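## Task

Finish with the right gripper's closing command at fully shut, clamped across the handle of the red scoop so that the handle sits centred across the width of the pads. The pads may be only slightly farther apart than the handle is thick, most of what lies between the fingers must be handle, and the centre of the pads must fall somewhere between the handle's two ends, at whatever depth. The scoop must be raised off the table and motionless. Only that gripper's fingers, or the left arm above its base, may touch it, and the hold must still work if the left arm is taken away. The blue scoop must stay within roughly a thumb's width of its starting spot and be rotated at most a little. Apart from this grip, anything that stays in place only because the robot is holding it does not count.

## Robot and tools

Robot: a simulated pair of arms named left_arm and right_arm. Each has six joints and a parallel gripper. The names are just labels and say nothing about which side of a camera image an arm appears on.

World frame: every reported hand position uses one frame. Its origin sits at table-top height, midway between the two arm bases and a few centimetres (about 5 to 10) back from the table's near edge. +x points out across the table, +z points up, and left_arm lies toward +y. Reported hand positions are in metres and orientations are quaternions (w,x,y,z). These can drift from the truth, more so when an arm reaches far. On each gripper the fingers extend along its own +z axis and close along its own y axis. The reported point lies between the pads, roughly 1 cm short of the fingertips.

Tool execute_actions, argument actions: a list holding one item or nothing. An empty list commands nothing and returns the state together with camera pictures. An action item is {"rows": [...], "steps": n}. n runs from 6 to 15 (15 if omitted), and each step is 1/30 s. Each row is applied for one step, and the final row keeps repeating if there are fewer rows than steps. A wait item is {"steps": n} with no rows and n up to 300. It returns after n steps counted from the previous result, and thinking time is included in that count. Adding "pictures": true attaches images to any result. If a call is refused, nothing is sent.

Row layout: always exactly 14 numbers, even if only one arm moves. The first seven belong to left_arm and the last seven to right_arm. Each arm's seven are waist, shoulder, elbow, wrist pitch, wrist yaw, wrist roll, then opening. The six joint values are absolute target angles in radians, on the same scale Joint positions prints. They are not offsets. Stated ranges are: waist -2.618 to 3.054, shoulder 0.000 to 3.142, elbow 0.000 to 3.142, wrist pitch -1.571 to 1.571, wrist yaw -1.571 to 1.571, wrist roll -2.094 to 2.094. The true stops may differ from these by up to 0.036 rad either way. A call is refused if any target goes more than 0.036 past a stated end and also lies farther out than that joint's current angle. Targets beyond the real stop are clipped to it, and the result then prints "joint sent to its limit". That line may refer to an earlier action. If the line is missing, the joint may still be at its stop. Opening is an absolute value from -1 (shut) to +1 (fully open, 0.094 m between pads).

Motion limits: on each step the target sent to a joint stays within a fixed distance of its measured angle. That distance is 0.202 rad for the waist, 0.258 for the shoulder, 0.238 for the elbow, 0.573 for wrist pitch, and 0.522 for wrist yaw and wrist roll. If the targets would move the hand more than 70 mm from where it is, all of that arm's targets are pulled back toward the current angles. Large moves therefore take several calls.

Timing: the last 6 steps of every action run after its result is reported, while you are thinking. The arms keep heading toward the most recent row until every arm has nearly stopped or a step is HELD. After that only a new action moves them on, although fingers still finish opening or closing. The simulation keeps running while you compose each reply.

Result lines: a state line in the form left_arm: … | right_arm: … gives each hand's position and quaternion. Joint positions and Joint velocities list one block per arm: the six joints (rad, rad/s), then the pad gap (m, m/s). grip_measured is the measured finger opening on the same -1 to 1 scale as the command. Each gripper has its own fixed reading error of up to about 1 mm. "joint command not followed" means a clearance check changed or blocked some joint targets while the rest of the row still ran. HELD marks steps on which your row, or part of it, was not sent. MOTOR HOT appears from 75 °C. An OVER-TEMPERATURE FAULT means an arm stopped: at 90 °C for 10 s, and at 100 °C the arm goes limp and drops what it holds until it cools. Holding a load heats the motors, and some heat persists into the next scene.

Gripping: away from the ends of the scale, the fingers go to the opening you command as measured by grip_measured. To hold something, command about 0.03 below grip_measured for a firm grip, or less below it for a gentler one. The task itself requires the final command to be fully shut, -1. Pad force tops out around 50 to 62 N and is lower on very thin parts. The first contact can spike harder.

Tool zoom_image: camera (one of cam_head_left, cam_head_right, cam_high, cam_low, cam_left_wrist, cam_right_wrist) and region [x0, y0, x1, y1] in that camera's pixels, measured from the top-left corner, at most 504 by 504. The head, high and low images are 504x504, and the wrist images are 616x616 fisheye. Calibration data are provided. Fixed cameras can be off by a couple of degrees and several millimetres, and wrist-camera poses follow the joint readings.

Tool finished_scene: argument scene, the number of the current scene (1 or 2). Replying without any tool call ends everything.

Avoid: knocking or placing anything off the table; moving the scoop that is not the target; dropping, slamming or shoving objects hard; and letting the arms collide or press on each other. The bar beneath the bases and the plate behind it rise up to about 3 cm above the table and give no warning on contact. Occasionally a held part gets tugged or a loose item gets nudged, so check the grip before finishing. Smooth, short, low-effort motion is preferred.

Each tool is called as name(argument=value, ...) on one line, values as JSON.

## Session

execute_actions(actions=[])

Scene clock: 0.00 s of 4200.00 s.
left_arm: end_effector_position=(+0.2545, -0.3055, +0.2893) grip_measured=+1.000 end_effector_quat_wxyz=(-0.096, -0.221, +0.791, -0.562) | right_arm: end_effector_position=(+0.3380, -0.4394, +0.2173) grip_measured=+1.000 end_effector_quat_wxyz=(+0.303, -0.008, +0.949, -0.083)
Joint positions: left_arm=[-1.123  2.32   2.382 -0.416  0.327 -1.868  0.094] | right_arm=[-0.411  1.362  1.292 -0.858 -0.119 -0.437  0.094]
Joint velocities: left_arm=[ 0.017 -0.012 -0.007 -0.051  0.007 -0.051  0.   ] | right_arm=[-0.017 -0.027 -0.002  0.007  0.022  0.022  0.   ]
camera_calibration (this result's frames):
cam_left_wrist: T_world_to_cam=[[0.458032, -0.283552, 0.842499, -0.445006], [-0.770529, 0.345966, 0.535343, 0.15296], [-0.443274, -0.894375, -0.0600218, -0.0184362], [0, 0, 0, 1]] pos_world=[0.313515, -0.19559, 0.291924]
cam_right_wrist: T_world_to_cam=[[-0.0473704, -0.988066, 0.146568, -0.449831], [-0.998656, 0.0499338, 0.0138577, 0.359087], [-0.021011, -0.145715, -0.989103, 0.283341], [0, 0, 0, 1]] pos_world=[0.343249, -0.421107, 0.341208]

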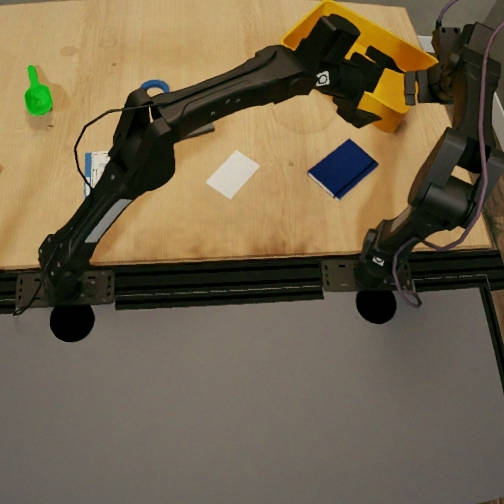

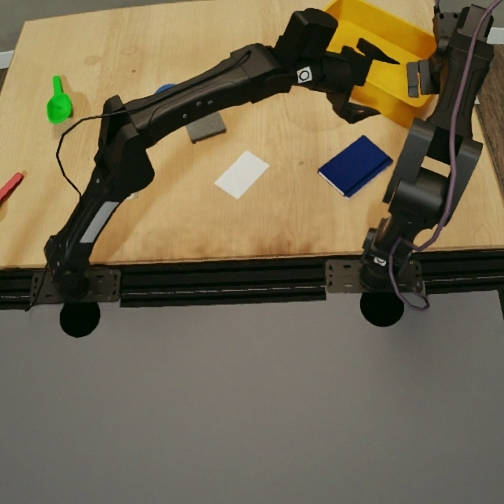

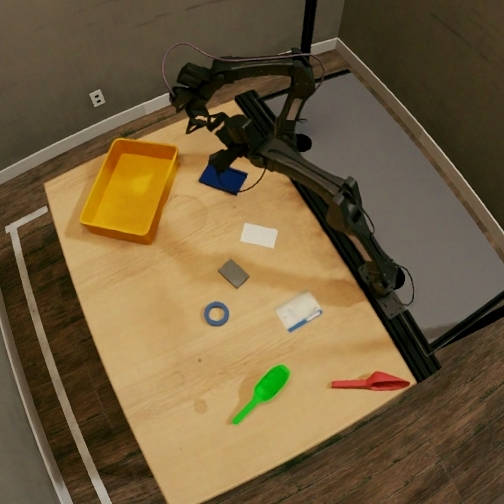

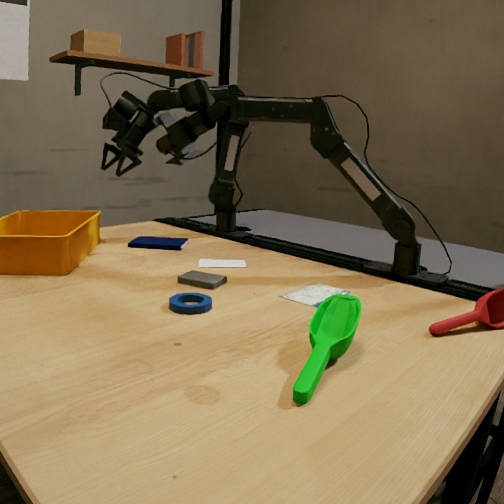

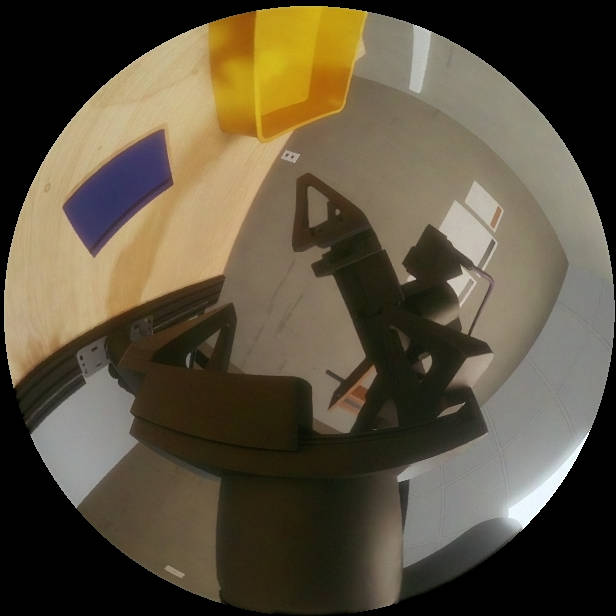

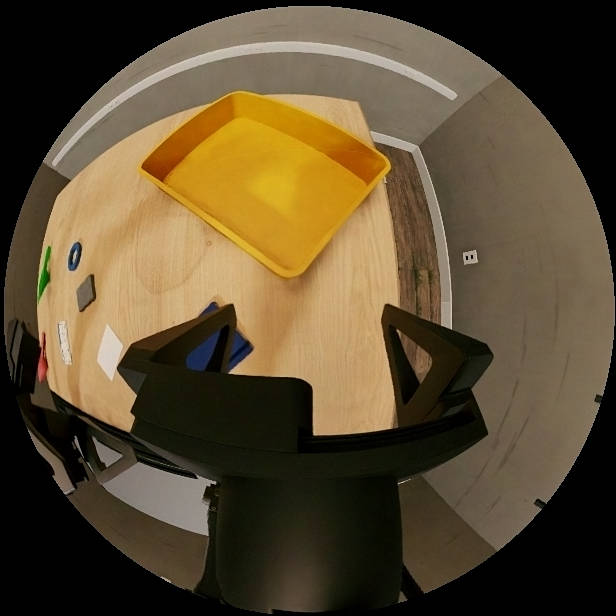

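execute_actions(actions=[{"rows":[[0.69,1.76,1.6,-1.27,0,1.17,1,-0.6,1.362,1.292,-0.858,-0.119,-0.437,1]]}])

execute_actions(actions=[{"steps":45}])

execute_actions(actions=[{"rows":[[0.69,1.74,1.49,-1.27,0,1.17,1,-0.6,1.362,1.292,-0.858,-0.119,-0.437,1]]}])

execute_actions(actions=[{"steps":20}], pictures=true)

Scene clock: 0.63 s of 4200.00 s.
left_arm: end_effector_position=(+0.3256, -0.1616, +0.2062) grip_measured=+1.000 end_effector_quat_wxyz=(+0.036, -0.246, +0.895, -0.370) | right_arm: end_effector_position=(+0.3030, -0.5035, +0.2172) grip_measured=+1.000 end_effector_quat_wxyz=(+0.291, +0.086, +0.946, -0.117)
Joint positions: left_arm=[-0.943  2.108  2.069 -0.759  0.18  -1.535  0.094] | right_arm=[-0.608  1.362  1.292 -0.858 -0.11  -0.439  0.094]
Joint velocities: left_arm=[ 0.813 -0.681 -1.053 -1.223 -0.388  1.121  0.   ] | right_arm=[ 0.051  0.012 -0.027 -0.022 -0.051  0.037  0.   ]
Steps of this call (steps 1 to 10: nothing new was sent; steps 11 to 19: the first 9 steps of this action). Readings (joint positions):
11: left_arm=[-1.118 2.307 2.362 -0.431 0.313 -1.835] | right_arm=[-0.434 1.362 1.292 -0.858 -0.133 -0.439]
12: left_arm=[-1.110 2.283 2.325 -0.471 0.294 -1.798] | right_arm=[-0.481 1.362 1.292 -0.858 -0.138 -0.439]
14: left_arm=[-1.077 2.232 2.251 -0.557 0.258 -1.723] | right_arm=[-0.576 1.362 1.292 -0.858 -0.124 -0.439]
18: left_arm=[-0.972 2.133 2.106 -0.720 0.194 -1.573] | right_arm=[-0.610 1.362 1.292 -0.858 -0.110 -0.439]
19: the state above

Scene clock: 2.13 s of 4200.00 s.
left_arm: end_effector_position=(+0.2812, +0.5546, +0.1476) grip_measured=+1.000 end_effector_quat_wxyz=(+0.022, +0.219, +0.973, +0.065) | right_arm: end_effector_position=(+0.3033, -0.5030, +0.2172) grip_measured=+1.000 end_effector_quat_wxyz=(+0.291, +0.085, +0.946, -0.117)
Joint positions: left_arm=[ 0.69   1.785  1.607 -1.253 -0.011  1.143  0.094] | right_arm=[-0.607  1.362  1.292 -0.858 -0.11  -0.439  0.094]
Joint velocities: left_arm=[ 0.012  0.007 -0.007  0.007 -0.037  0.139  0.   ] | right_arm=[ 0.002 -0.002 -0.012  0.022 -0.081  0.022  0.   ]
Kept back: nothing.
Steps of this call (steps 1 to 6: the last 6 steps of your previous action; steps 7 to 45: the robot went on to your last target). Readings (joint positions):
1: left_arm=[-0.912 2.083 2.032 -0.796 0.167 -1.496] | right_arm=[-0.607 1.362 1.292 -0.858 -0.110 -0.439]
2: left_arm=[-0.882 2.057 1.994 -0.832 0.155 -1.457] | right_arm=[-0.607 1.362 1.292 -0.858 -0.110 -0.439]
4: left_arm=[-0.817 2.003 1.914 -0.895 0.133 -1.374] | right_arm=[-0.607 1.362 1.292 -0.858 -0.110 -0.439]
8: left_arm=[-0.674 1.895 1.752 -1.002 0.096 -1.186] | right_arm=[-0.607 1.362 1.292 -0.858 -0.110 -0.439]
45: the state above

Scene clock: 2.43 s of 4200.00 s.
left_arm: end_effector_position=(+0.2555, +0.5339, +0.1230) grip_measured=+1.000 end_effector_quat_wxyz=(-0.010, +0.226, +0.974, +0.023) | right_arm: end_effector_position=(+0.3033, -0.5030, +0.2172) grip_measured=+1.000 end_effector_quat_wxyz=(+0.291, +0.085, +0.946, -0.117)
Joint positions: left_arm=[ 0.69   1.76   1.486 -1.265 -0.011  1.158  0.094] | right_arm=[-0.607  1.362  1.292 -0.858 -0.11  -0.439  0.094]
Joint velocities: left_arm=[-0.007 -0.007  0.007 -0.081 -0.037 -0.037  0.   ] | right_arm=[-0.002  0.002 -0.027 -0.007 -0.007  0.051  0.   ]
Steps of this call (steps 1 to 9: the first 9 steps of this action). Readings (joint positions):
1: left_arm=[0.690 1.779 1.588 -1.242 -0.011 1.146] | right_arm=[-0.607 1.362 1.292 -0.858 -0.110 -0.439]
2: left_arm=[0.690 1.767 1.558 -1.237 -0.011 1.148] | right_arm=[-0.607 1.362 1.292 -0.858 -0.110 -0.439]
4: left_arm=[0.690 1.760 1.511 -1.253 -0.011 1.153] | right_arm=[-0.607 1.362 1.292 -0.858 -0.110 -0.439]
8: left_arm=[0.690 1.760 1.486 -1.265 -0.011 1.157] | right_arm=[-0.607 1.362 1.292 -0.858 -0.110 -0.439]
9: the state above

Scene clock: 3.10 s of 4200.00 s.
left_arm: end_effector_position=(+0.2555, +0.5339, +0.1230) grip_measured=+1.000 end_effector_quat_wxyz=(-0.010, +0.227, +0.974, +0.023) | right_arm: end_effector_position=(+0.3033, -0.5030, +0.2172) grip_measured=+1.000 end_effector_quat_wxyz=(+0.291, +0.085, +0.946, -0.117)
Joint positions: left_arm=[ 0.69   1.76   1.486 -1.265 -0.011  1.159  0.094] | right_arm=[-0.607  1.362  1.292 -0.858 -0.11  -0.439  0.094]
Joint velocities: left_arm=[-0.002 -0.002  0.017 -0.022 -0.022  0.051  0.   ] | right_arm=[-0.017 -0.022  0.002 -0.022 -0.007 -0.022  0.   ]
Kept back: nothing.
Steps of this call (steps 1 to 6: the last 6 steps of your previous action; steps 7 to 15: the robot went on to your last target; steps 16 to 20: nothing new was sent). Readings (joint positions):
1: left_arm=[0.690 1.760 1.486 -1.265 -0.011 1.158] | right_arm=[-0.607 1.362 1.292 -0.858 -0.110 -0.439]
2: left_arm=[0.690 1.760 1.486 -1.265 -0.011 1.158] | right_arm=[-0.607 1.362 1.292 -0.858 -0.110 -0.439]
4: left_arm=[0.690 1.760 1.486 -1.265 -0.011 1.159] | right_arm=[-0.607 1.362 1.292 -0.858 -0.110 -0.439]
8: left_arm=[0.690 1.760 1.486 -1.265 -0.011 1.159] | right_arm=[-0.607 1.362 1.292 -0.858 -0.110 -0.439]
20: the state above
All arms were judged still, so your last target was given up. Only a new action makes them travel on or press farther. Fingers that are still opening or closing keep moving.
camera_calibration (this result's frames):
cam_left_wrist: T_world_to_cam=[[-0.442475, -0.895207, -0.0531008, 0.59946], [-0.726448, 0.323084, 0.60654, -0.0554159], [-0.525823, 0.306954, -0.793278, 0.192631], [0, 0, 0, 1]] pos_world=[0.326279, 0.495416, 0.218253]
cam_right_wrist: T_world_to_cam=[[-0.241277, -0.957807, 0.156175, -0.442403], [-0.968862, 0.246962, 0.0177908, 0.416854], [-0.0556094, -0.147019, -0.987569, 0.282661], [0, 0, 0, 1]] pos_world=[0.312851, -0.485127, 0.340823]

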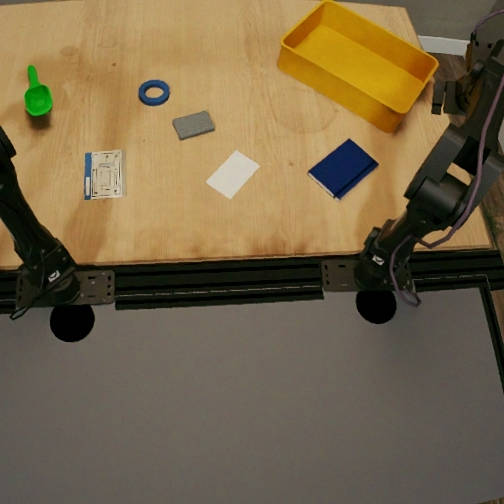

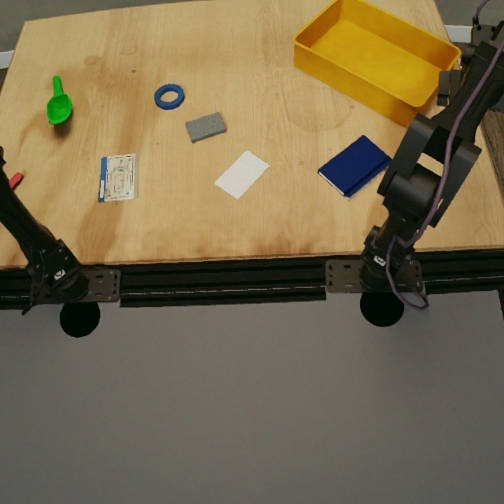

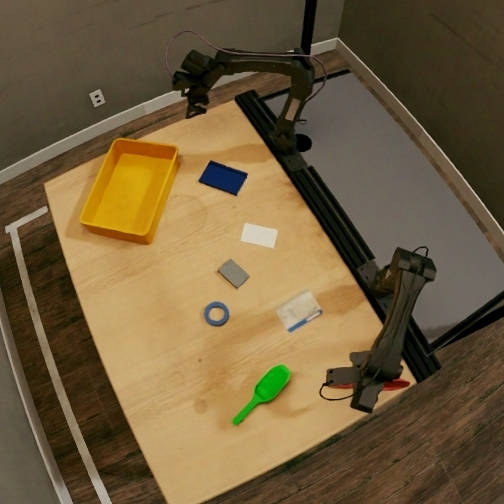

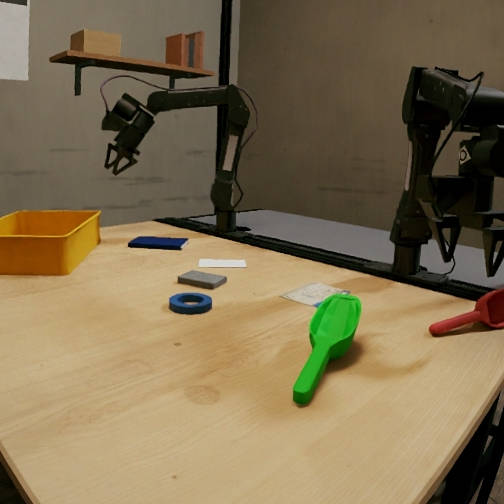

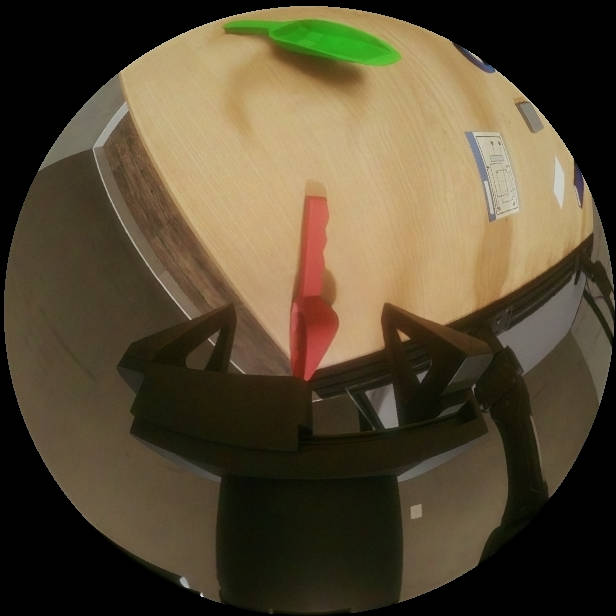

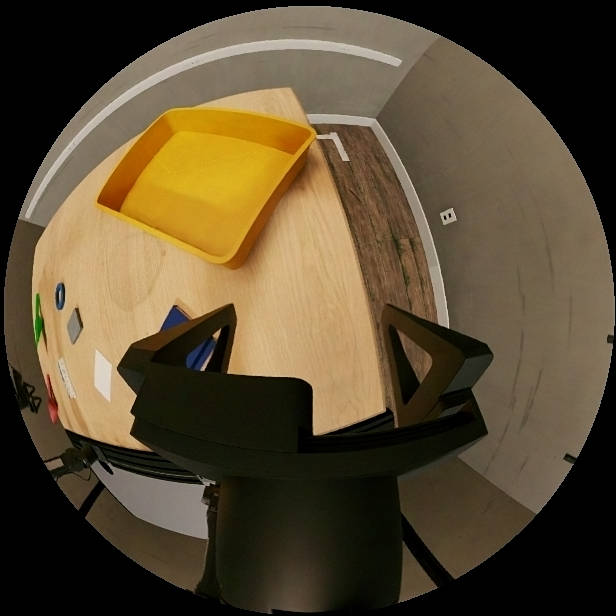

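execute_actions(actions=[{"rows":[[0.69,1.85,1.23,-0.9,0,1.25,0.4,-0.6,1.362,1.292,-0.858,-0.119,-0.437,1]]}])

execute_actions(actions=[{"steps":25}], pictures=true)

Scene clock: 3.57 s of 4200.00 s.
left_arm: end_effector_position=(+0.2390, +0.5243, +0.0179) grip_measured=+0.401 end_effector_quat_wxyz=(-0.041, +0.259, +0.965, -0.023) | right_arm: end_effector_position=(+0.3033, -0.5030, +0.2172) grip_measured=+1.000 end_effector_quat_wxyz=(+0.291, +0.085, +0.946, -0.117)
Joint positions: left_arm=[ 0.69   1.886  1.212 -0.974 -0.01   1.227  0.066] | right_arm=[-0.607  1.362  1.292 -0.858 -0.11  -0.439  0.094]
Joint velocities: left_arm=[-0.012 -0.222 -0.012  0.344 -0.051 -0.037  0.001] | right_arm=[ 0.012 -0.032 -0.007 -0.022 -0.007  0.007  0.   ]
Steps of this call (steps 1 to 5: nothing new was sent; steps 6 to 14: the first 9 steps of this action). Readings (joint positions):
6: left_arm=[0.690 1.759 1.456 -1.221 -0.010 1.169] | right_arm=[-0.607 1.362 1.292 -0.858 -0.110 -0.439]
7: left_arm=[0.690 1.759 1.408 -1.158 -0.010 1.180] | right_arm=[-0.607 1.362 1.292 -0.858 -0.110 -0.439]
9: left_arm=[0.690 1.799 1.306 -1.061 -0.010 1.201] | right_arm=[-0.607 1.362 1.292 -0.858 -0.110 -0.439]
13: left_arm=[0.690 1.893 1.212 -0.985 -0.010 1.224] | right_arm=[-0.607 1.362 1.292 -0.858 -0.110 -0.439]
14: the state above

Scene clock: 4.40 s of 4200.00 s.
left_arm: end_effector_position=(+0.2519, +0.5351, +0.0217) grip_measured=+0.401 end_effector_quat_wxyz=(-0.020, +0.265, +0.964, +0.009) | right_arm: end_effector_position=(+0.3033, -0.5030, +0.2172) grip_measured=+1.000 end_effector_quat_wxyz=(+0.291, +0.085, +0.946, -0.117)
Joint positions: left_arm=[ 0.69   1.871  1.212 -0.912 -0.01   1.239  0.066] | right_arm=[-0.607  1.362  1.292 -0.858 -0.11  -0.439  0.094]
Joint velocities: left_arm=[-0.002 -0.002 -0.012 -0.007 -0.051 -0.007  0.001] | right_arm=[-0.022 -0.007 -0.007  0.022 -0.022 -0.037  0.   ]
Kept back: nothing.
Steps of this call (steps 1 to 6: the last 6 steps of your previous action; steps 7 to 25: the robot went on to your last target). Readings (joint positions):
1: left_arm=[0.690 1.879 1.212 -0.961 -0.010 1.229] | right_arm=[-0.607 1.362 1.292 -0.858 -0.110 -0.439]
2: left_arm=[0.690 1.874 1.212 -0.949 -0.010 1.231] | right_arm=[-0.607 1.362 1.292 -0.858 -0.110 -0.439]
4: left_arm=[0.690 1.871 1.212 -0.934 -0.010 1.234] | right_arm=[-0.607 1.362 1.292 -0.858 -0.110 -0.439]
8: left_arm=[0.690 1.871 1.212 -0.920 -0.010 1.237] | right_arm=[-0.607 1.362 1.292 -0.858 -0.110 -0.439]
25: the state above
camera_calibration (this result's frames):
cam_left_wrist: T_world_to_cam=[[-0.512442, -0.858495, -0.0197284, 0.590804], [-0.681606, 0.392667, 0.617435, -0.0457218], [-0.522319, 0.329847, -0.786374, 0.0968555], [0, 0, 0, 1]] pos_world=[0.322178, 0.493208, 0.116051]
cam_right_wrist: T_world_to_cam=[[-0.241277, -0.957807, 0.156175, -0.442403], [-0.968862, 0.246962, 0.0177908, 0.416854], [-0.0556094, -0.147019, -0.987569, 0.282661], [0, 0, 0, 1]] pos_world=[0.312851, -0.485127, 0.340823]

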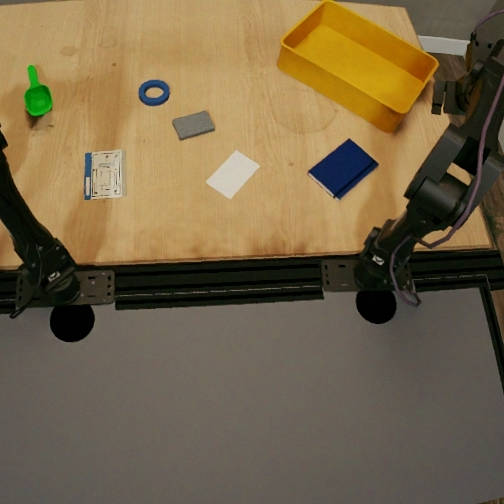

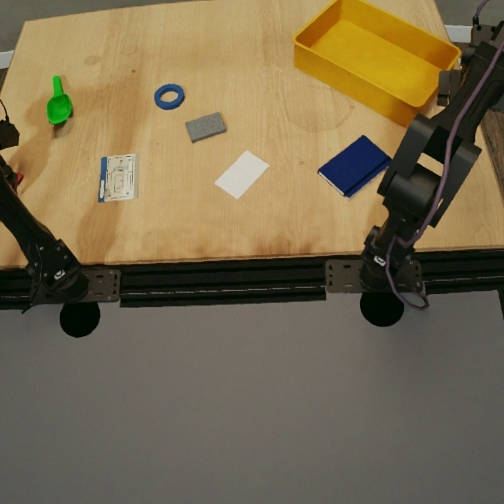

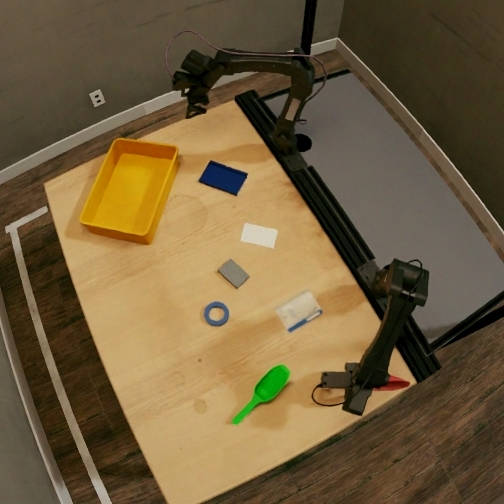

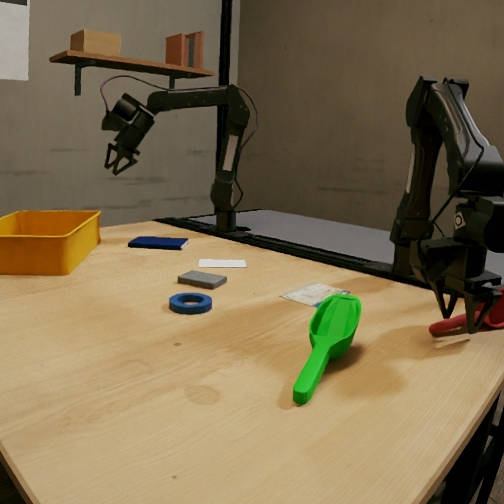

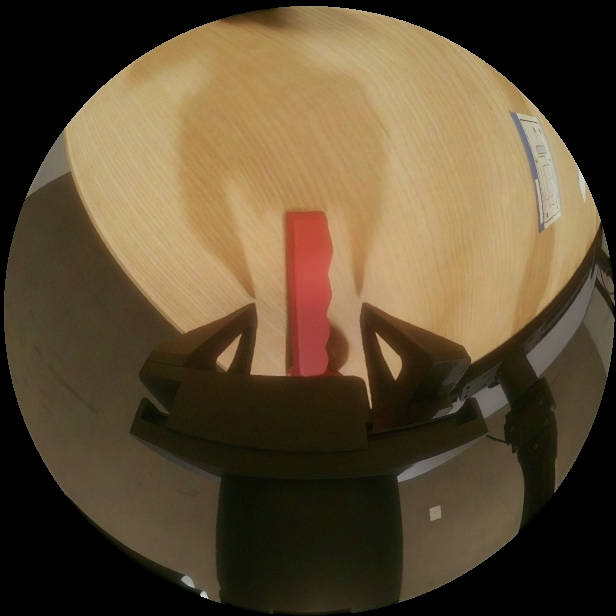

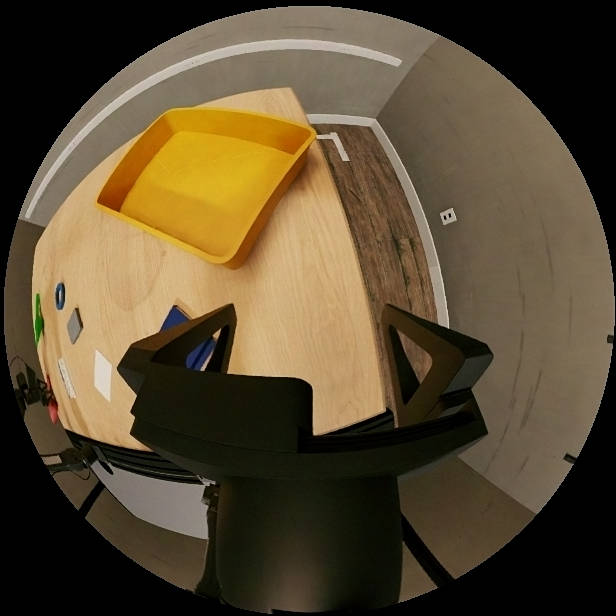

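execute_actions(actions=[{"rows":[[0.69,1.85,1.23,-0.9,0,1.25,-1,-0.6,1.362,1.292,-0.858,-0.119,-0.437,1]]}])

execute_actions(actions=[{"rows":[[0.69,1.76,1.45,-1.22,0,1.25,-1,-0.6,1.362,1.292,-0.858,-0.119,-0.437,1]]}])

execute_actions(actions=[{"rows":[[-1.1,1.76,1.45,-1.22,0,0.47,-1,-0.6,1.362,1.292,-0.858,-0.119,-0.437,1]]}])

execute_actions(actions=[{"steps":35}])

execute_actions(actions=[{"rows":[[-1.1,1.78,1.42,-1.17,0,0.47,-1,-0.6,1.362,1.292,-0.858,-0.119,-0.437,1],[-1.1,1.79,1.39,-1.12,0,0.47,-1,-0.6,1.362,1.292,-0.858,-0.119,-0.437,1],[-1.1,1.80,1.36,-1.08,0,0.47,-1,-0.6,1.362,1.292,-0.858,-0.119,-0.437,1],[-1.1,1.81,1.33,-1.04,0,0.47,-1,-0.6,1.362,1.292,-0.858,-0.119,-0.437,1],[-1.1,1.82,1.30,-1.0,0,0.47,-1,-0.6,1.362,1.292,-0.858,-0.119,-0.437,1],[-1.1,1.83,1.28,-0.96,0,0.47,-1,-0.6,1.362,1.292,-0.858,-0.119,-0.437,1],[-1.1,1.84,1.26,-0.93,0,0.47,-1,-0.6,1.362,1.292,-0.858,-0.119,-0.437,1],[-1.1,1.85,1.24,-0.9,0,0.47,-1,-0.6,1.362,1.292,-0.858,-0.119,-0.437,1],[-1.1,1.85,1.23,-0.9,0,0.47,-1,-0.6,1.362,1.292,-0.858,-0.119,-0.437,1]]}])

execute_actions(actions=[{"steps":20}])

Scene clock: 5.17 s of 4200.00 s.
left_arm: end_effector_position=(+0.2524, +0.5354, +0.0217) grip_measured=-0.584 end_effector_quat_wxyz=(-0.019, +0.267, +0.963, +0.010) | right_arm: end_effector_position=(+0.3033, -0.5030, +0.2172) grip_measured=+1.000 end_effector_quat_wxyz=(+0.291, +0.085, +0.946, -0.117)
Joint positions: left_arm=[ 0.69   1.871  1.212 -0.91  -0.01   1.242  0.02 ] | right_arm=[-0.607  1.362  1.292 -0.858 -0.11  -0.439  0.094]
Joint velocities: left_arm=[-0.007  0.017 -0.002 -0.037 -0.051 -0.081  0.   ] | right_arm=[-0.017  0.002 -0.007  0.022  0.037 -0.037  0.   ]
Steps of this call (steps 1 to 14: the robot went on to your last target; steps 15 to 23: the first 9 steps of this action). Readings (joint positions):
15: left_arm=[0.690 1.871 1.212 -0.912 -0.010 1.239] | right_arm=[-0.607 1.362 1.292 -0.858 -0.110 -0.439]
16: left_arm=[0.690 1.871 1.212 -0.912 -0.010 1.239] | right_arm=[-0.607 1.362 1.292 -0.858 -0.110 -0.439]
18: left_arm=[0.690 1.871 1.212 -0.912 -0.009 1.239] | right_arm=[-0.607 1.362 1.292 -0.858 -0.110 -0.439]
22: left_arm=[0.690 1.871 1.212 -0.910 -0.010 1.242] | right_arm=[-0.607 1.362 1.292 -0.858 -0.110 -0.439]
23: the state above

Scene clock: 5.67 s of 4200.00 s.
left_arm: end_effector_position=(+0.2714, +0.5472, +0.1154) grip_measured=-0.584 end_effector_quat_wxyz=(+0.016, +0.267, +0.962, +0.059) | right_arm: end_effector_position=(+0.3033, -0.5030, +0.2172) grip_measured=+1.000 end_effector_quat_wxyz=(+0.291, +0.085, +0.946, -0.117)
Joint positions: left_arm=[ 0.69   1.755  1.444 -1.137 -0.008  1.243  0.02 ] | right_arm=[-0.607  1.362  1.292 -0.858 -0.11  -0.439  0.094]
Joint velocities: left_arm=[-0.007 -0.159  0.042 -0.3    0.037  0.037 -0.   ] | right_arm=[-0.002  0.012  0.002  0.022 -0.007  0.051  0.   ]
Steps of this call (steps 1 to 6: the last 6 steps of your previous action; steps 7 to 15: the first 9 steps of this action). Readings (joint positions):
7: left_arm=[0.690 1.870 1.236 -0.947 -0.010 1.243] | right_arm=[-0.607 1.362 1.292 -0.858 -0.110 -0.439]
8: left_arm=[0.690 1.869 1.274 -1.001 -0.009 1.243] | right_arm=[-0.607 1.362 1.292 -0.858 -0.110 -0.439]
10: left_arm=[0.690 1.840 1.357 -1.071 -0.009 1.243] | right_arm=[-0.607 1.362 1.292 -0.858 -0.110 -0.439]
14: left_arm=[0.690 1.763 1.441 -1.126 -0.008 1.243] | right_arm=[-0.607 1.362 1.292 -0.858 -0.110 -0.439]
15: the state above

Scene clock: 6.17 s of 4200.00 s.
left_arm: end_effector_position=(+0.3386, +0.3656, +0.1020) grip_measured=-0.584 end_effector_quat_wxyz=(+0.004, +0.237, +0.971, +0.022) | right_arm: end_effector_position=(+0.3033, -0.5030, +0.2172) grip_measured=+1.000 end_effector_quat_wxyz=(+0.291, +0.085, +0.946, -0.117)
Joint positions: left_arm=[ 0.116  1.776  1.444 -1.192 -0.015  0.605  0.02 ] | right_arm=[-0.607  1.362  1.292 -0.858 -0.11  -0.439  0.094]
Joint velocities: left_arm=[-2.142 -0.017 -0.007 -0.037  0.051 -0.784 -0.001] | right_arm=[-0.012 -0.022 -0.012  0.051 -0.081 -0.022  0.   ]
Steps of this call (steps 1 to 6: the last 6 steps of your previous action; steps 7 to 15: the first 9 steps of this action). Readings (joint positions):
7: left_arm=[0.669 1.767 1.444 -1.191 -0.020 1.161] | right_arm=[-0.607 1.362 1.292 -0.858 -0.110 -0.439]
8: left_arm=[0.626 1.767 1.444 -1.192 -0.030 1.061] | right_arm=[-0.607 1.362 1.292 -0.858 -0.110 -0.439]
10: left_arm=[0.493 1.769 1.444 -1.192 -0.028 0.867] | right_arm=[-0.607 1.362 1.292 -0.858 -0.110 -0.439]
14: left_arm=[0.191 1.775 1.444 -1.192 -0.017 0.637] | right_arm=[-0.607 1.362 1.292 -0.858 -0.110 -0.439]
15: the state above

Scene clock: 7.33 s of 4200.00 s.
left_arm: end_effector_position=(+0.1598, +0.0221, +0.0997) grip_measured=-0.584 end_effector_quat_wxyz=(+0.002, +0.708, +0.707, -0.011) | right_arm: end_effector_position=(+0.3033, -0.5030, +0.2172) grip_measured=+1.000 end_effector_quat_wxyz=(+0.291, +0.085, +0.946, -0.117)
Joint positions: left_arm=[-1.103  1.777  1.444 -1.198  0.005  0.481  0.02 ] | right_arm=[-0.607  1.362  1.292 -0.858 -0.11  -0.439  0.094]
Joint velocities: left_arm=[ 0.002 -0.007  0.002  0.022  0.051 -0.007 -0.   ] | right_arm=[-0.007 -0.002  0.002 -0.022 -0.022 -0.081  0.   ]
Kept back: nothing.
Steps of this call (steps 1 to 6: the last 6 steps of your previous action; steps 7 to 35: the robot went on to your last target). Readings (joint positions):
1: left_arm=[0.039 1.777 1.444 -1.192 -0.013 0.580] | right_arm=[-0.607 1.362 1.292 -0.858 -0.110 -0.439]
2: left_arm=[-0.037 1.777 1.444 -1.191 -0.011 0.560] | right_arm=[-0.607 1.362 1.292 -0.858 -0.110 -0.439]
4: left_arm=[-0.189 1.777 1.444 -1.191 -0.008 0.531] | right_arm=[-0.607 1.362 1.292 -0.858 -0.110 -0.439]
8: left_arm=[-0.493 1.777 1.444 -1.191 -0.005 0.501] | right_arm=[-0.607 1.362 1.292 -0.858 -0.110 -0.439]
35: the state above

Scene clock: 7.63 s of 4200.00 s.
left_arm: end_effector_position=(+0.1534, +0.0322, +0.0332) grip_measured=-0.584 end_effector_quat_wxyz=(-0.025, +0.708, +0.706, -0.003) | right_arm: end_effector_position=(+0.3033, -0.5030, +0.2172) grip_measured=+1.000 end_effector_quat_wxyz=(+0.291, +0.085, +0.946, -0.117)
Joint positions: left_arm=[-1.103  1.847  1.261 -1.001  0.005  0.481  0.02 ] | right_arm=[-0.607  1.362  1.292 -0.858 -0.11  -0.439  0.094]
Joint velocities: left_arm=[-0.022  0.457 -0.637  0.667  0.095 -0.022  0.   ] | right_arm=[ 0.007  0.012 -0.037  0.007 -0.007  0.007  0.   ]
Steps of this call (steps 1 to 9: the first 9 steps of this action). Readings (joint positions):
1: left_arm=[-1.103 1.777 1.442 -1.194 0.005 0.481] | right_arm=[-0.607 1.362 1.292 -0.858 -0.110 -0.439]
2: left_arm=[-1.103 1.777 1.432 -1.182 0.005 0.481] | right_arm=[-0.607 1.362 1.292 -0.858 -0.110 -0.439]
4: left_arm=[-1.103 1.782 1.393 -1.138 0.005 0.481] | right_arm=[-0.607 1.362 1.292 -0.858 -0.110 -0.439]
8: left_arm=[-1.103 1.831 1.284 -1.025 0.005 0.481] | right_arm=[-0.607 1.362 1.292 -0.858 -0.110 -0.439]
9: the state above

Scene clock: 8.30 s of 4200.00 s.
left_arm: end_effector_position=(+0.1557, +0.0306, +0.0197) grip_measured=-0.584 end_effector_quat_wxyz=(-0.020, +0.706, +0.708, +0.000) | right_arm: end_effector_position=(+0.3033, -0.5030, +0.2172) grip_measured=+1.000 end_effector_quat_wxyz=(+0.291, +0.085, +0.946, -0.117)
Joint positions: left_arm=[-1.103  1.869  1.232 -0.942 -0.003  0.477  0.02 ] | right_arm=[-0.607  1.362  1.292 -0.858 -0.11  -0.439  0.094]
Joint velocities: left_arm=[ 0.012 -0.007 -0.007 -0.022 -0.022  0.051 -0.001] | right_arm=[ 0.022 -0.007  0.002 -0.022  0.022 -0.022  0.   ]
Kept back: nothing.
Steps of this call (steps 1 to 6: the last 6 steps of your previous action; steps 7 to 20: the robot went on to your last target). Readings (joint positions):
1: left_arm=[-1.103 1.861 1.243 -0.982 0.005 0.481] | right_arm=[-0.607 1.362 1.292 -0.858 -0.110 -0.439]
2: left_arm=[-1.103 1.872 1.232 -0.973 0.005 0.481] | right_arm=[-0.607 1.362 1.292 -0.858 -0.110 -0.439]
4: left_arm=[-1.103 1.869 1.232 -0.960 0.004 0.480] | right_arm=[-0.607 1.362 1.292 -0.858 -0.110 -0.439]
8: left_arm=[-1.103 1.869 1.232 -0.944 -0.001 0.479] | right_arm=[-0.607 1.362 1.292 -0.858 -0.110 -0.439]
20: the state above

execute_actions(actions=[{"rows":[[-1.1,1.85,1.23,-0.93,0,0.47,0.3,-0.6,1.362,1.292,-0.858,-0.119,-0.437,0.4]],"steps":10}])

execute_actions(actions=[{"rows":[[-1.1,1.76,1.5,-1.27,0,0.47,0.3,-0.2,1.6,1.5,-1.28,0,-0.5,0.4]]}])

execute_actions(actions=[{"rows":[[0.3,1.76,1.5,-1.27,0,0.47,0.3,0.3,1.7,1.55,-1.28,0,-0.5,0.4]]}])

execute_actions(actions=[{"rows":[[0.3,1.76,1.5,-1.27,0,0.47,0.3,1.11,1.9,1.65,-1.28,0,-0.5,0.4]]}])

execute_actions(actions=[{"steps":30}], pictures=true)

Scene clock: 8.83 s of 4200.00 s.
left_arm: end_effector_position=(+0.1559, +0.0303, +0.0197) grip_measured=+0.271 end_effector_quat_wxyz=(-0.019, +0.706, +0.708, +0.000) | right_arm: end_effector_position=(+0.3033, -0.5030, +0.2172) grip_measured=+0.412 end_effector_quat_wxyz=(+0.291, +0.085, +0.946, -0.117)
Joint positions: left_arm=[-1.103  1.869  1.232 -0.941 -0.003  0.476  0.06 ] | right_arm=[-0.607  1.362  1.292 -0.858 -0.11  -0.439  0.066]
Joint velocities: left_arm=[-0.012  0.007 -0.002 -0.007 -0.007 -0.007  0.054] | right_arm=[ 0.002 -0.002  0.007 -0.007  0.022  0.007 -0.018]
Steps of this call (steps 1 to 12: the robot went on to your last target; steps 13 to 16: the first 4 steps of this action). Readings (joint positions):
13: left_arm=[-1.103 1.869 1.232 -0.941 -0.003 0.476] | right_arm=[-0.607 1.362 1.292 -0.858 -0.110 -0.439]
14: left_arm=[-1.103 1.869 1.232 -0.941 -0.003 0.476] | right_arm=[-0.607 1.362 1.292 -0.858 -0.110 -0.439]
16: the state above

Scene clock: 9.33 s of 4200.00 s.
left_arm: end_effector_position=(+0.1697, +0.0069, +0.1206) grip_measured=+0.298 end_effector_quat_wxyz=(+0.046, +0.705, +0.708, -0.021) | right_arm: end_effector_position=(+0.3393, -0.3678, +0.1549) grip_measured=+0.403 end_effector_quat_wxyz=(+0.100, -0.133, +0.986, -0.021)
Joint positions: left_arm=[-1.103  1.755  1.496 -1.182 -0.003  0.476  0.061] | right_arm=[-0.171  1.643  1.48  -1.193 -0.026 -0.487  0.066]
Joint velocities: left_arm=[-0.017 -0.222  0.061 -0.432  0.022  0.022 -0.002] | right_arm=[ 0.159 -0.012  0.017 -0.637  0.007 -0.051 -0.001]
Steps of this call (steps 1 to 6: the last 6 steps of your previous action; steps 7 to 15: the first 9 steps of this action). Readings (joint positions):
7: left_arm=[-1.103 1.868 1.257 -0.981 -0.003 0.476] | right_arm=[-0.580 1.396 1.337 -0.934 -0.079 -0.445]
8: left_arm=[-1.103 1.868 1.297 -1.037 -0.003 0.476] | right_arm=[-0.528 1.452 1.405 -1.013 -0.051 -0.453]
10: left_arm=[-1.103 1.845 1.390 -1.110 -0.003 0.476] | right_arm=[-0.393 1.553 1.475 -1.069 -0.029 -0.466]
14: left_arm=[-1.103 1.766 1.492 -1.170 -0.003 0.476] | right_arm=[-0.184 1.642 1.480 -1.172 -0.026 -0.484]
15: the state above

Scene clock: 9.83 s of 4200.00 s.
left_arm: end_effector_position=(+0.2981, +0.1499, +0.1120) grip_measured=+0.298 end_effector_quat_wxyz=(+0.008, +0.479, +0.878, -0.002) | right_arm: end_effector_position=(+0.3312, -0.2082, +0.1410) grip_measured=+0.403 end_effector_quat_wxyz=(+0.053, -0.369, +0.928, -0.001)
Joint positions: left_arm=[-0.535  1.776  1.496 -1.242  0.007  0.476  0.061] | right_arm=[ 0.312  1.722  1.526 -1.258 -0.001 -0.494  0.066]
Joint velocities: left_arm=[ 2.088  0.007  0.002  0.051 -0.081  0.007  0.   ] | right_arm=[ 0.838 -0.007  0.007 -0.051 -0.139 -0.095 -0.   ]
Steps of this call (steps 1 to 6: the last 6 steps of your previous action; steps 7 to 15: the first 9 steps of this action). Readings (joint positions):
7: left_arm=[-1.082 1.768 1.496 -1.240 0.008 0.476] | right_arm=[-0.175 1.636 1.490 -1.264 0.005 -0.490]
8: left_arm=[-1.040 1.768 1.496 -1.242 0.017 0.476] | right_arm=[-0.130 1.651 1.505 -1.270 0.016 -0.490]
10: left_arm=[-0.909 1.769 1.496 -1.242 0.016 0.476] | right_arm=[0.003 1.685 1.524 -1.263 0.018 -0.490]
14: left_arm=[-0.610 1.776 1.496 -1.242 0.009 0.476] | right_arm=[0.274 1.722 1.526 -1.258 0.007 -0.492]
15: the state above

Scene clock: 10.33 s of 4200.00 s.
left_arm: end_effector_position=(+0.3215, +0.4353, +0.1167) grip_measured=+0.298 end_effector_quat_wxyz=(+0.002, +0.068, +0.997, +0.026) | right_arm: end_effector_position=(+0.2744, -0.0537, +0.0973) grip_measured=+0.403 end_effector_quat_wxyz=(-0.002, -0.578, +0.816, -0.003)
Joint positions: left_arm=[ 0.328  1.777  1.496 -1.247 -0.02   0.475  0.061] | right_arm=[ 0.786  1.937  1.624 -1.259  0.018 -0.495  0.066]
Joint velocities: left_arm=[-0.222 -0.007 -0.007 -0.081  0.081 -0.066  0.001] | right_arm=[ 1.907  0.12  -0.002 -0.007 -0.007  0.051  0.   ]
Steps of this call (steps 1 to 6: the last 6 steps of your previous action; steps 7 to 15: the first 9 steps of this action). Readings (joint positions):
7: left_arm=[-0.011 1.777 1.496 -1.242 0.001 0.476] | right_arm=[0.321 1.742 1.545 -1.283 0.006 -0.495]
8: left_arm=[0.064 1.777 1.496 -1.242 0.001 0.476] | right_arm=[0.355 1.775 1.578 -1.293 0.016 -0.495]
10: left_arm=[0.209 1.777 1.496 -1.242 -0.001 0.476] | right_arm=[0.460 1.846 1.618 -1.274 0.019 -0.495]
14: left_arm=[0.332 1.777 1.496 -1.245 -0.020 0.475] | right_arm=[0.719 1.930 1.624 -1.259 0.018 -0.495]
15: the state above

Scene clock: 11.33 s of 4200.00 s.
left_arm: end_effector_position=(+0.3233, +0.4249, +0.1164) grip_measured=+0.298 end_effector_quat_wxyz=(+0.001, +0.081, +0.997, +0.020) | right_arm: end_effector_position=(+0.1797, +0.0194, +0.0989) grip_measured=+0.403 end_effector_quat_wxyz=(+0.007, +0.701, -0.713, -0.006)
Joint positions: left_arm=[ 0.302  1.777  1.496 -1.254 -0.009  0.475  0.061] | right_arm=[ 1.106  1.937  1.624 -1.268 -0.003 -0.497  0.066]
Joint velocities: left_arm=[ 0.002  0.022 -0.002 -0.022 -0.037 -0.066  0.001] | right_arm=[ 0.012 -0.012  0.002 -0.066 -0.081  0.051 -0.001]
Kept back: nothing.
Steps of this call (steps 1 to 6: the last 6 steps of your previous action; steps 7 to 30: the robot went on to your last target). Readings (joint positions):
1: left_arm=[0.320 1.777 1.496 -1.249 -0.018 0.475] | right_arm=[0.854 1.938 1.624 -1.259 0.017 -0.495]
2: left_arm=[0.313 1.777 1.496 -1.250 -0.016 0.475] | right_arm=[0.922 1.938 1.624 -1.259 0.016 -0.495]
4: left_arm=[0.304 1.777 1.496 -1.252 -0.012 0.475] | right_arm=[1.052 1.937 1.624 -1.259 0.011 -0.495]
8: left_arm=[0.302 1.777 1.496 -1.253 -0.009 0.475] | right_arm=[1.158 1.937 1.624 -1.262 -0.010 -0.497]
30: the state above
All arms were judged still, so your last target was given up. Only a new action makes them travel on or press farther. Fingers that are still opening or closing keep moving.
camera_calibration (this result's frames):
cam_left_wrist: T_world_to_cam=[[-0.161934, -0.985345, -0.053603, 0.479245], [-0.805221, 0.100541, 0.584389, 0.155717], [-0.570435, 0.137795, -0.809701, 0.344766], [0, 0, 0, 1]] pos_world=[0.399659, 0.409058, 0.213847]
cam_right_wrist: T_world_to_cam=[[0.999059, -0.035505, -0.0248918, -0.176255], [-0.0136992, -0.803101, 0.595686, -0.0382138], [-0.0411404, -0.594785, -0.802832, 0.223583], [0, 0, 0, 1]] pos_world=[0.184764, 0.096036, 0.197875]

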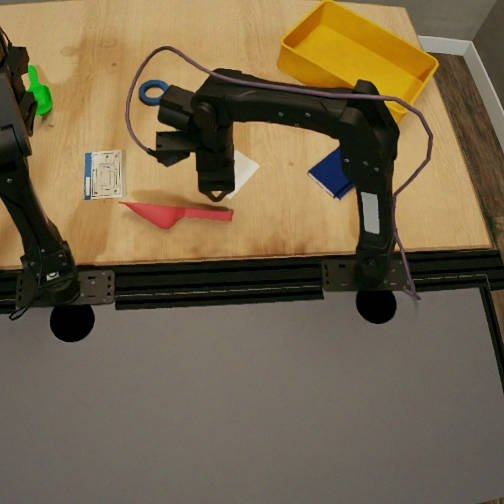

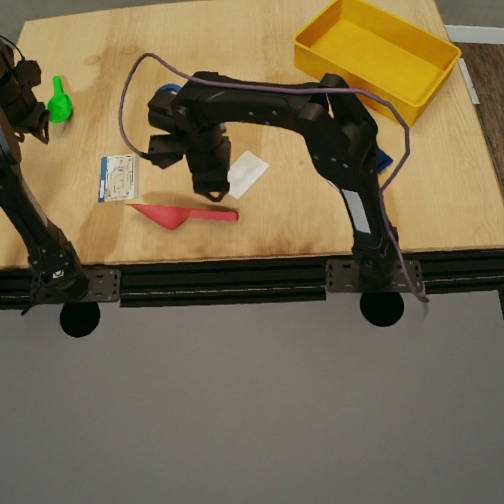

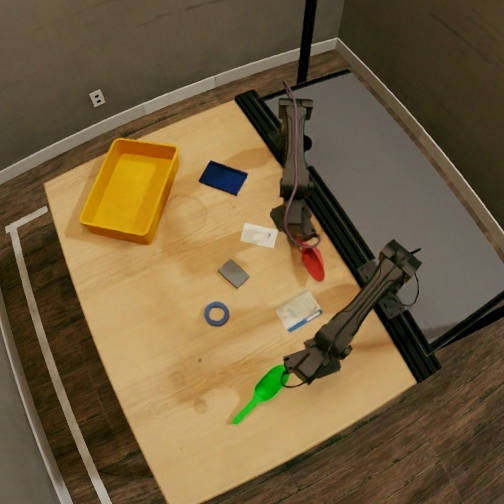

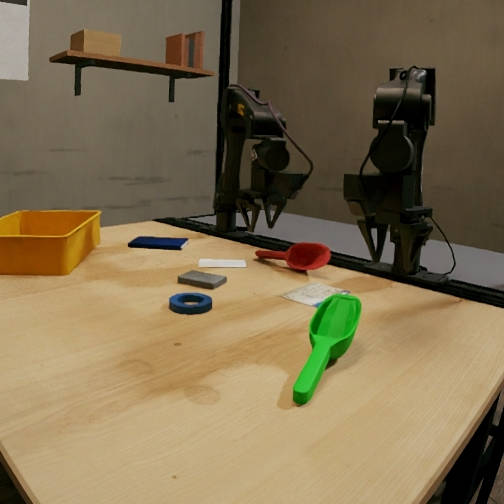

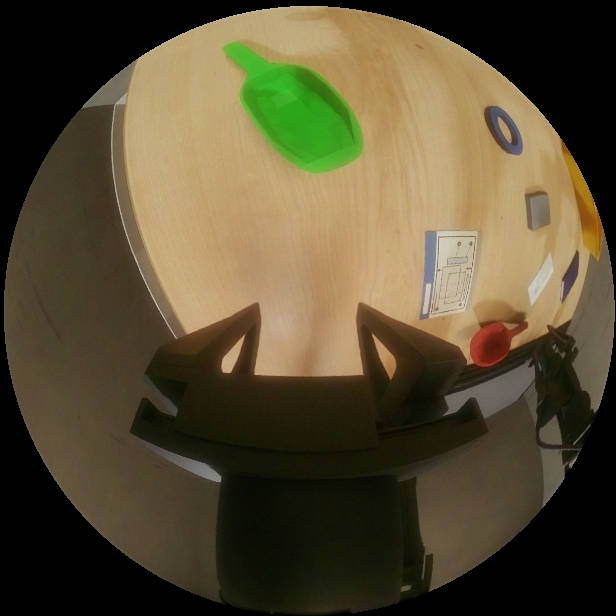

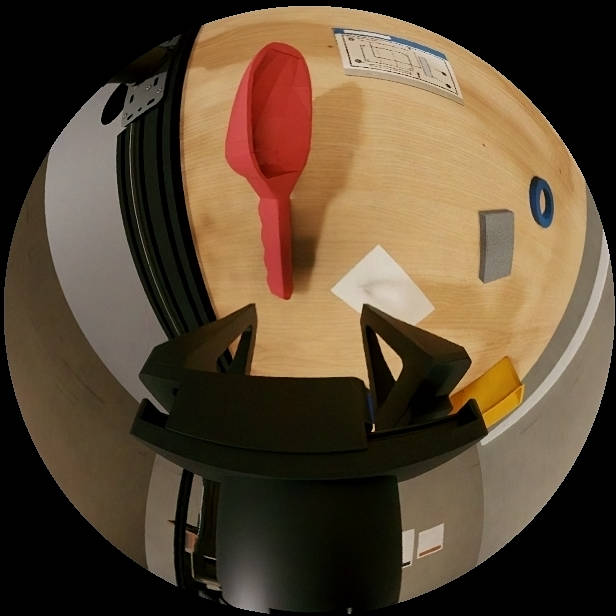

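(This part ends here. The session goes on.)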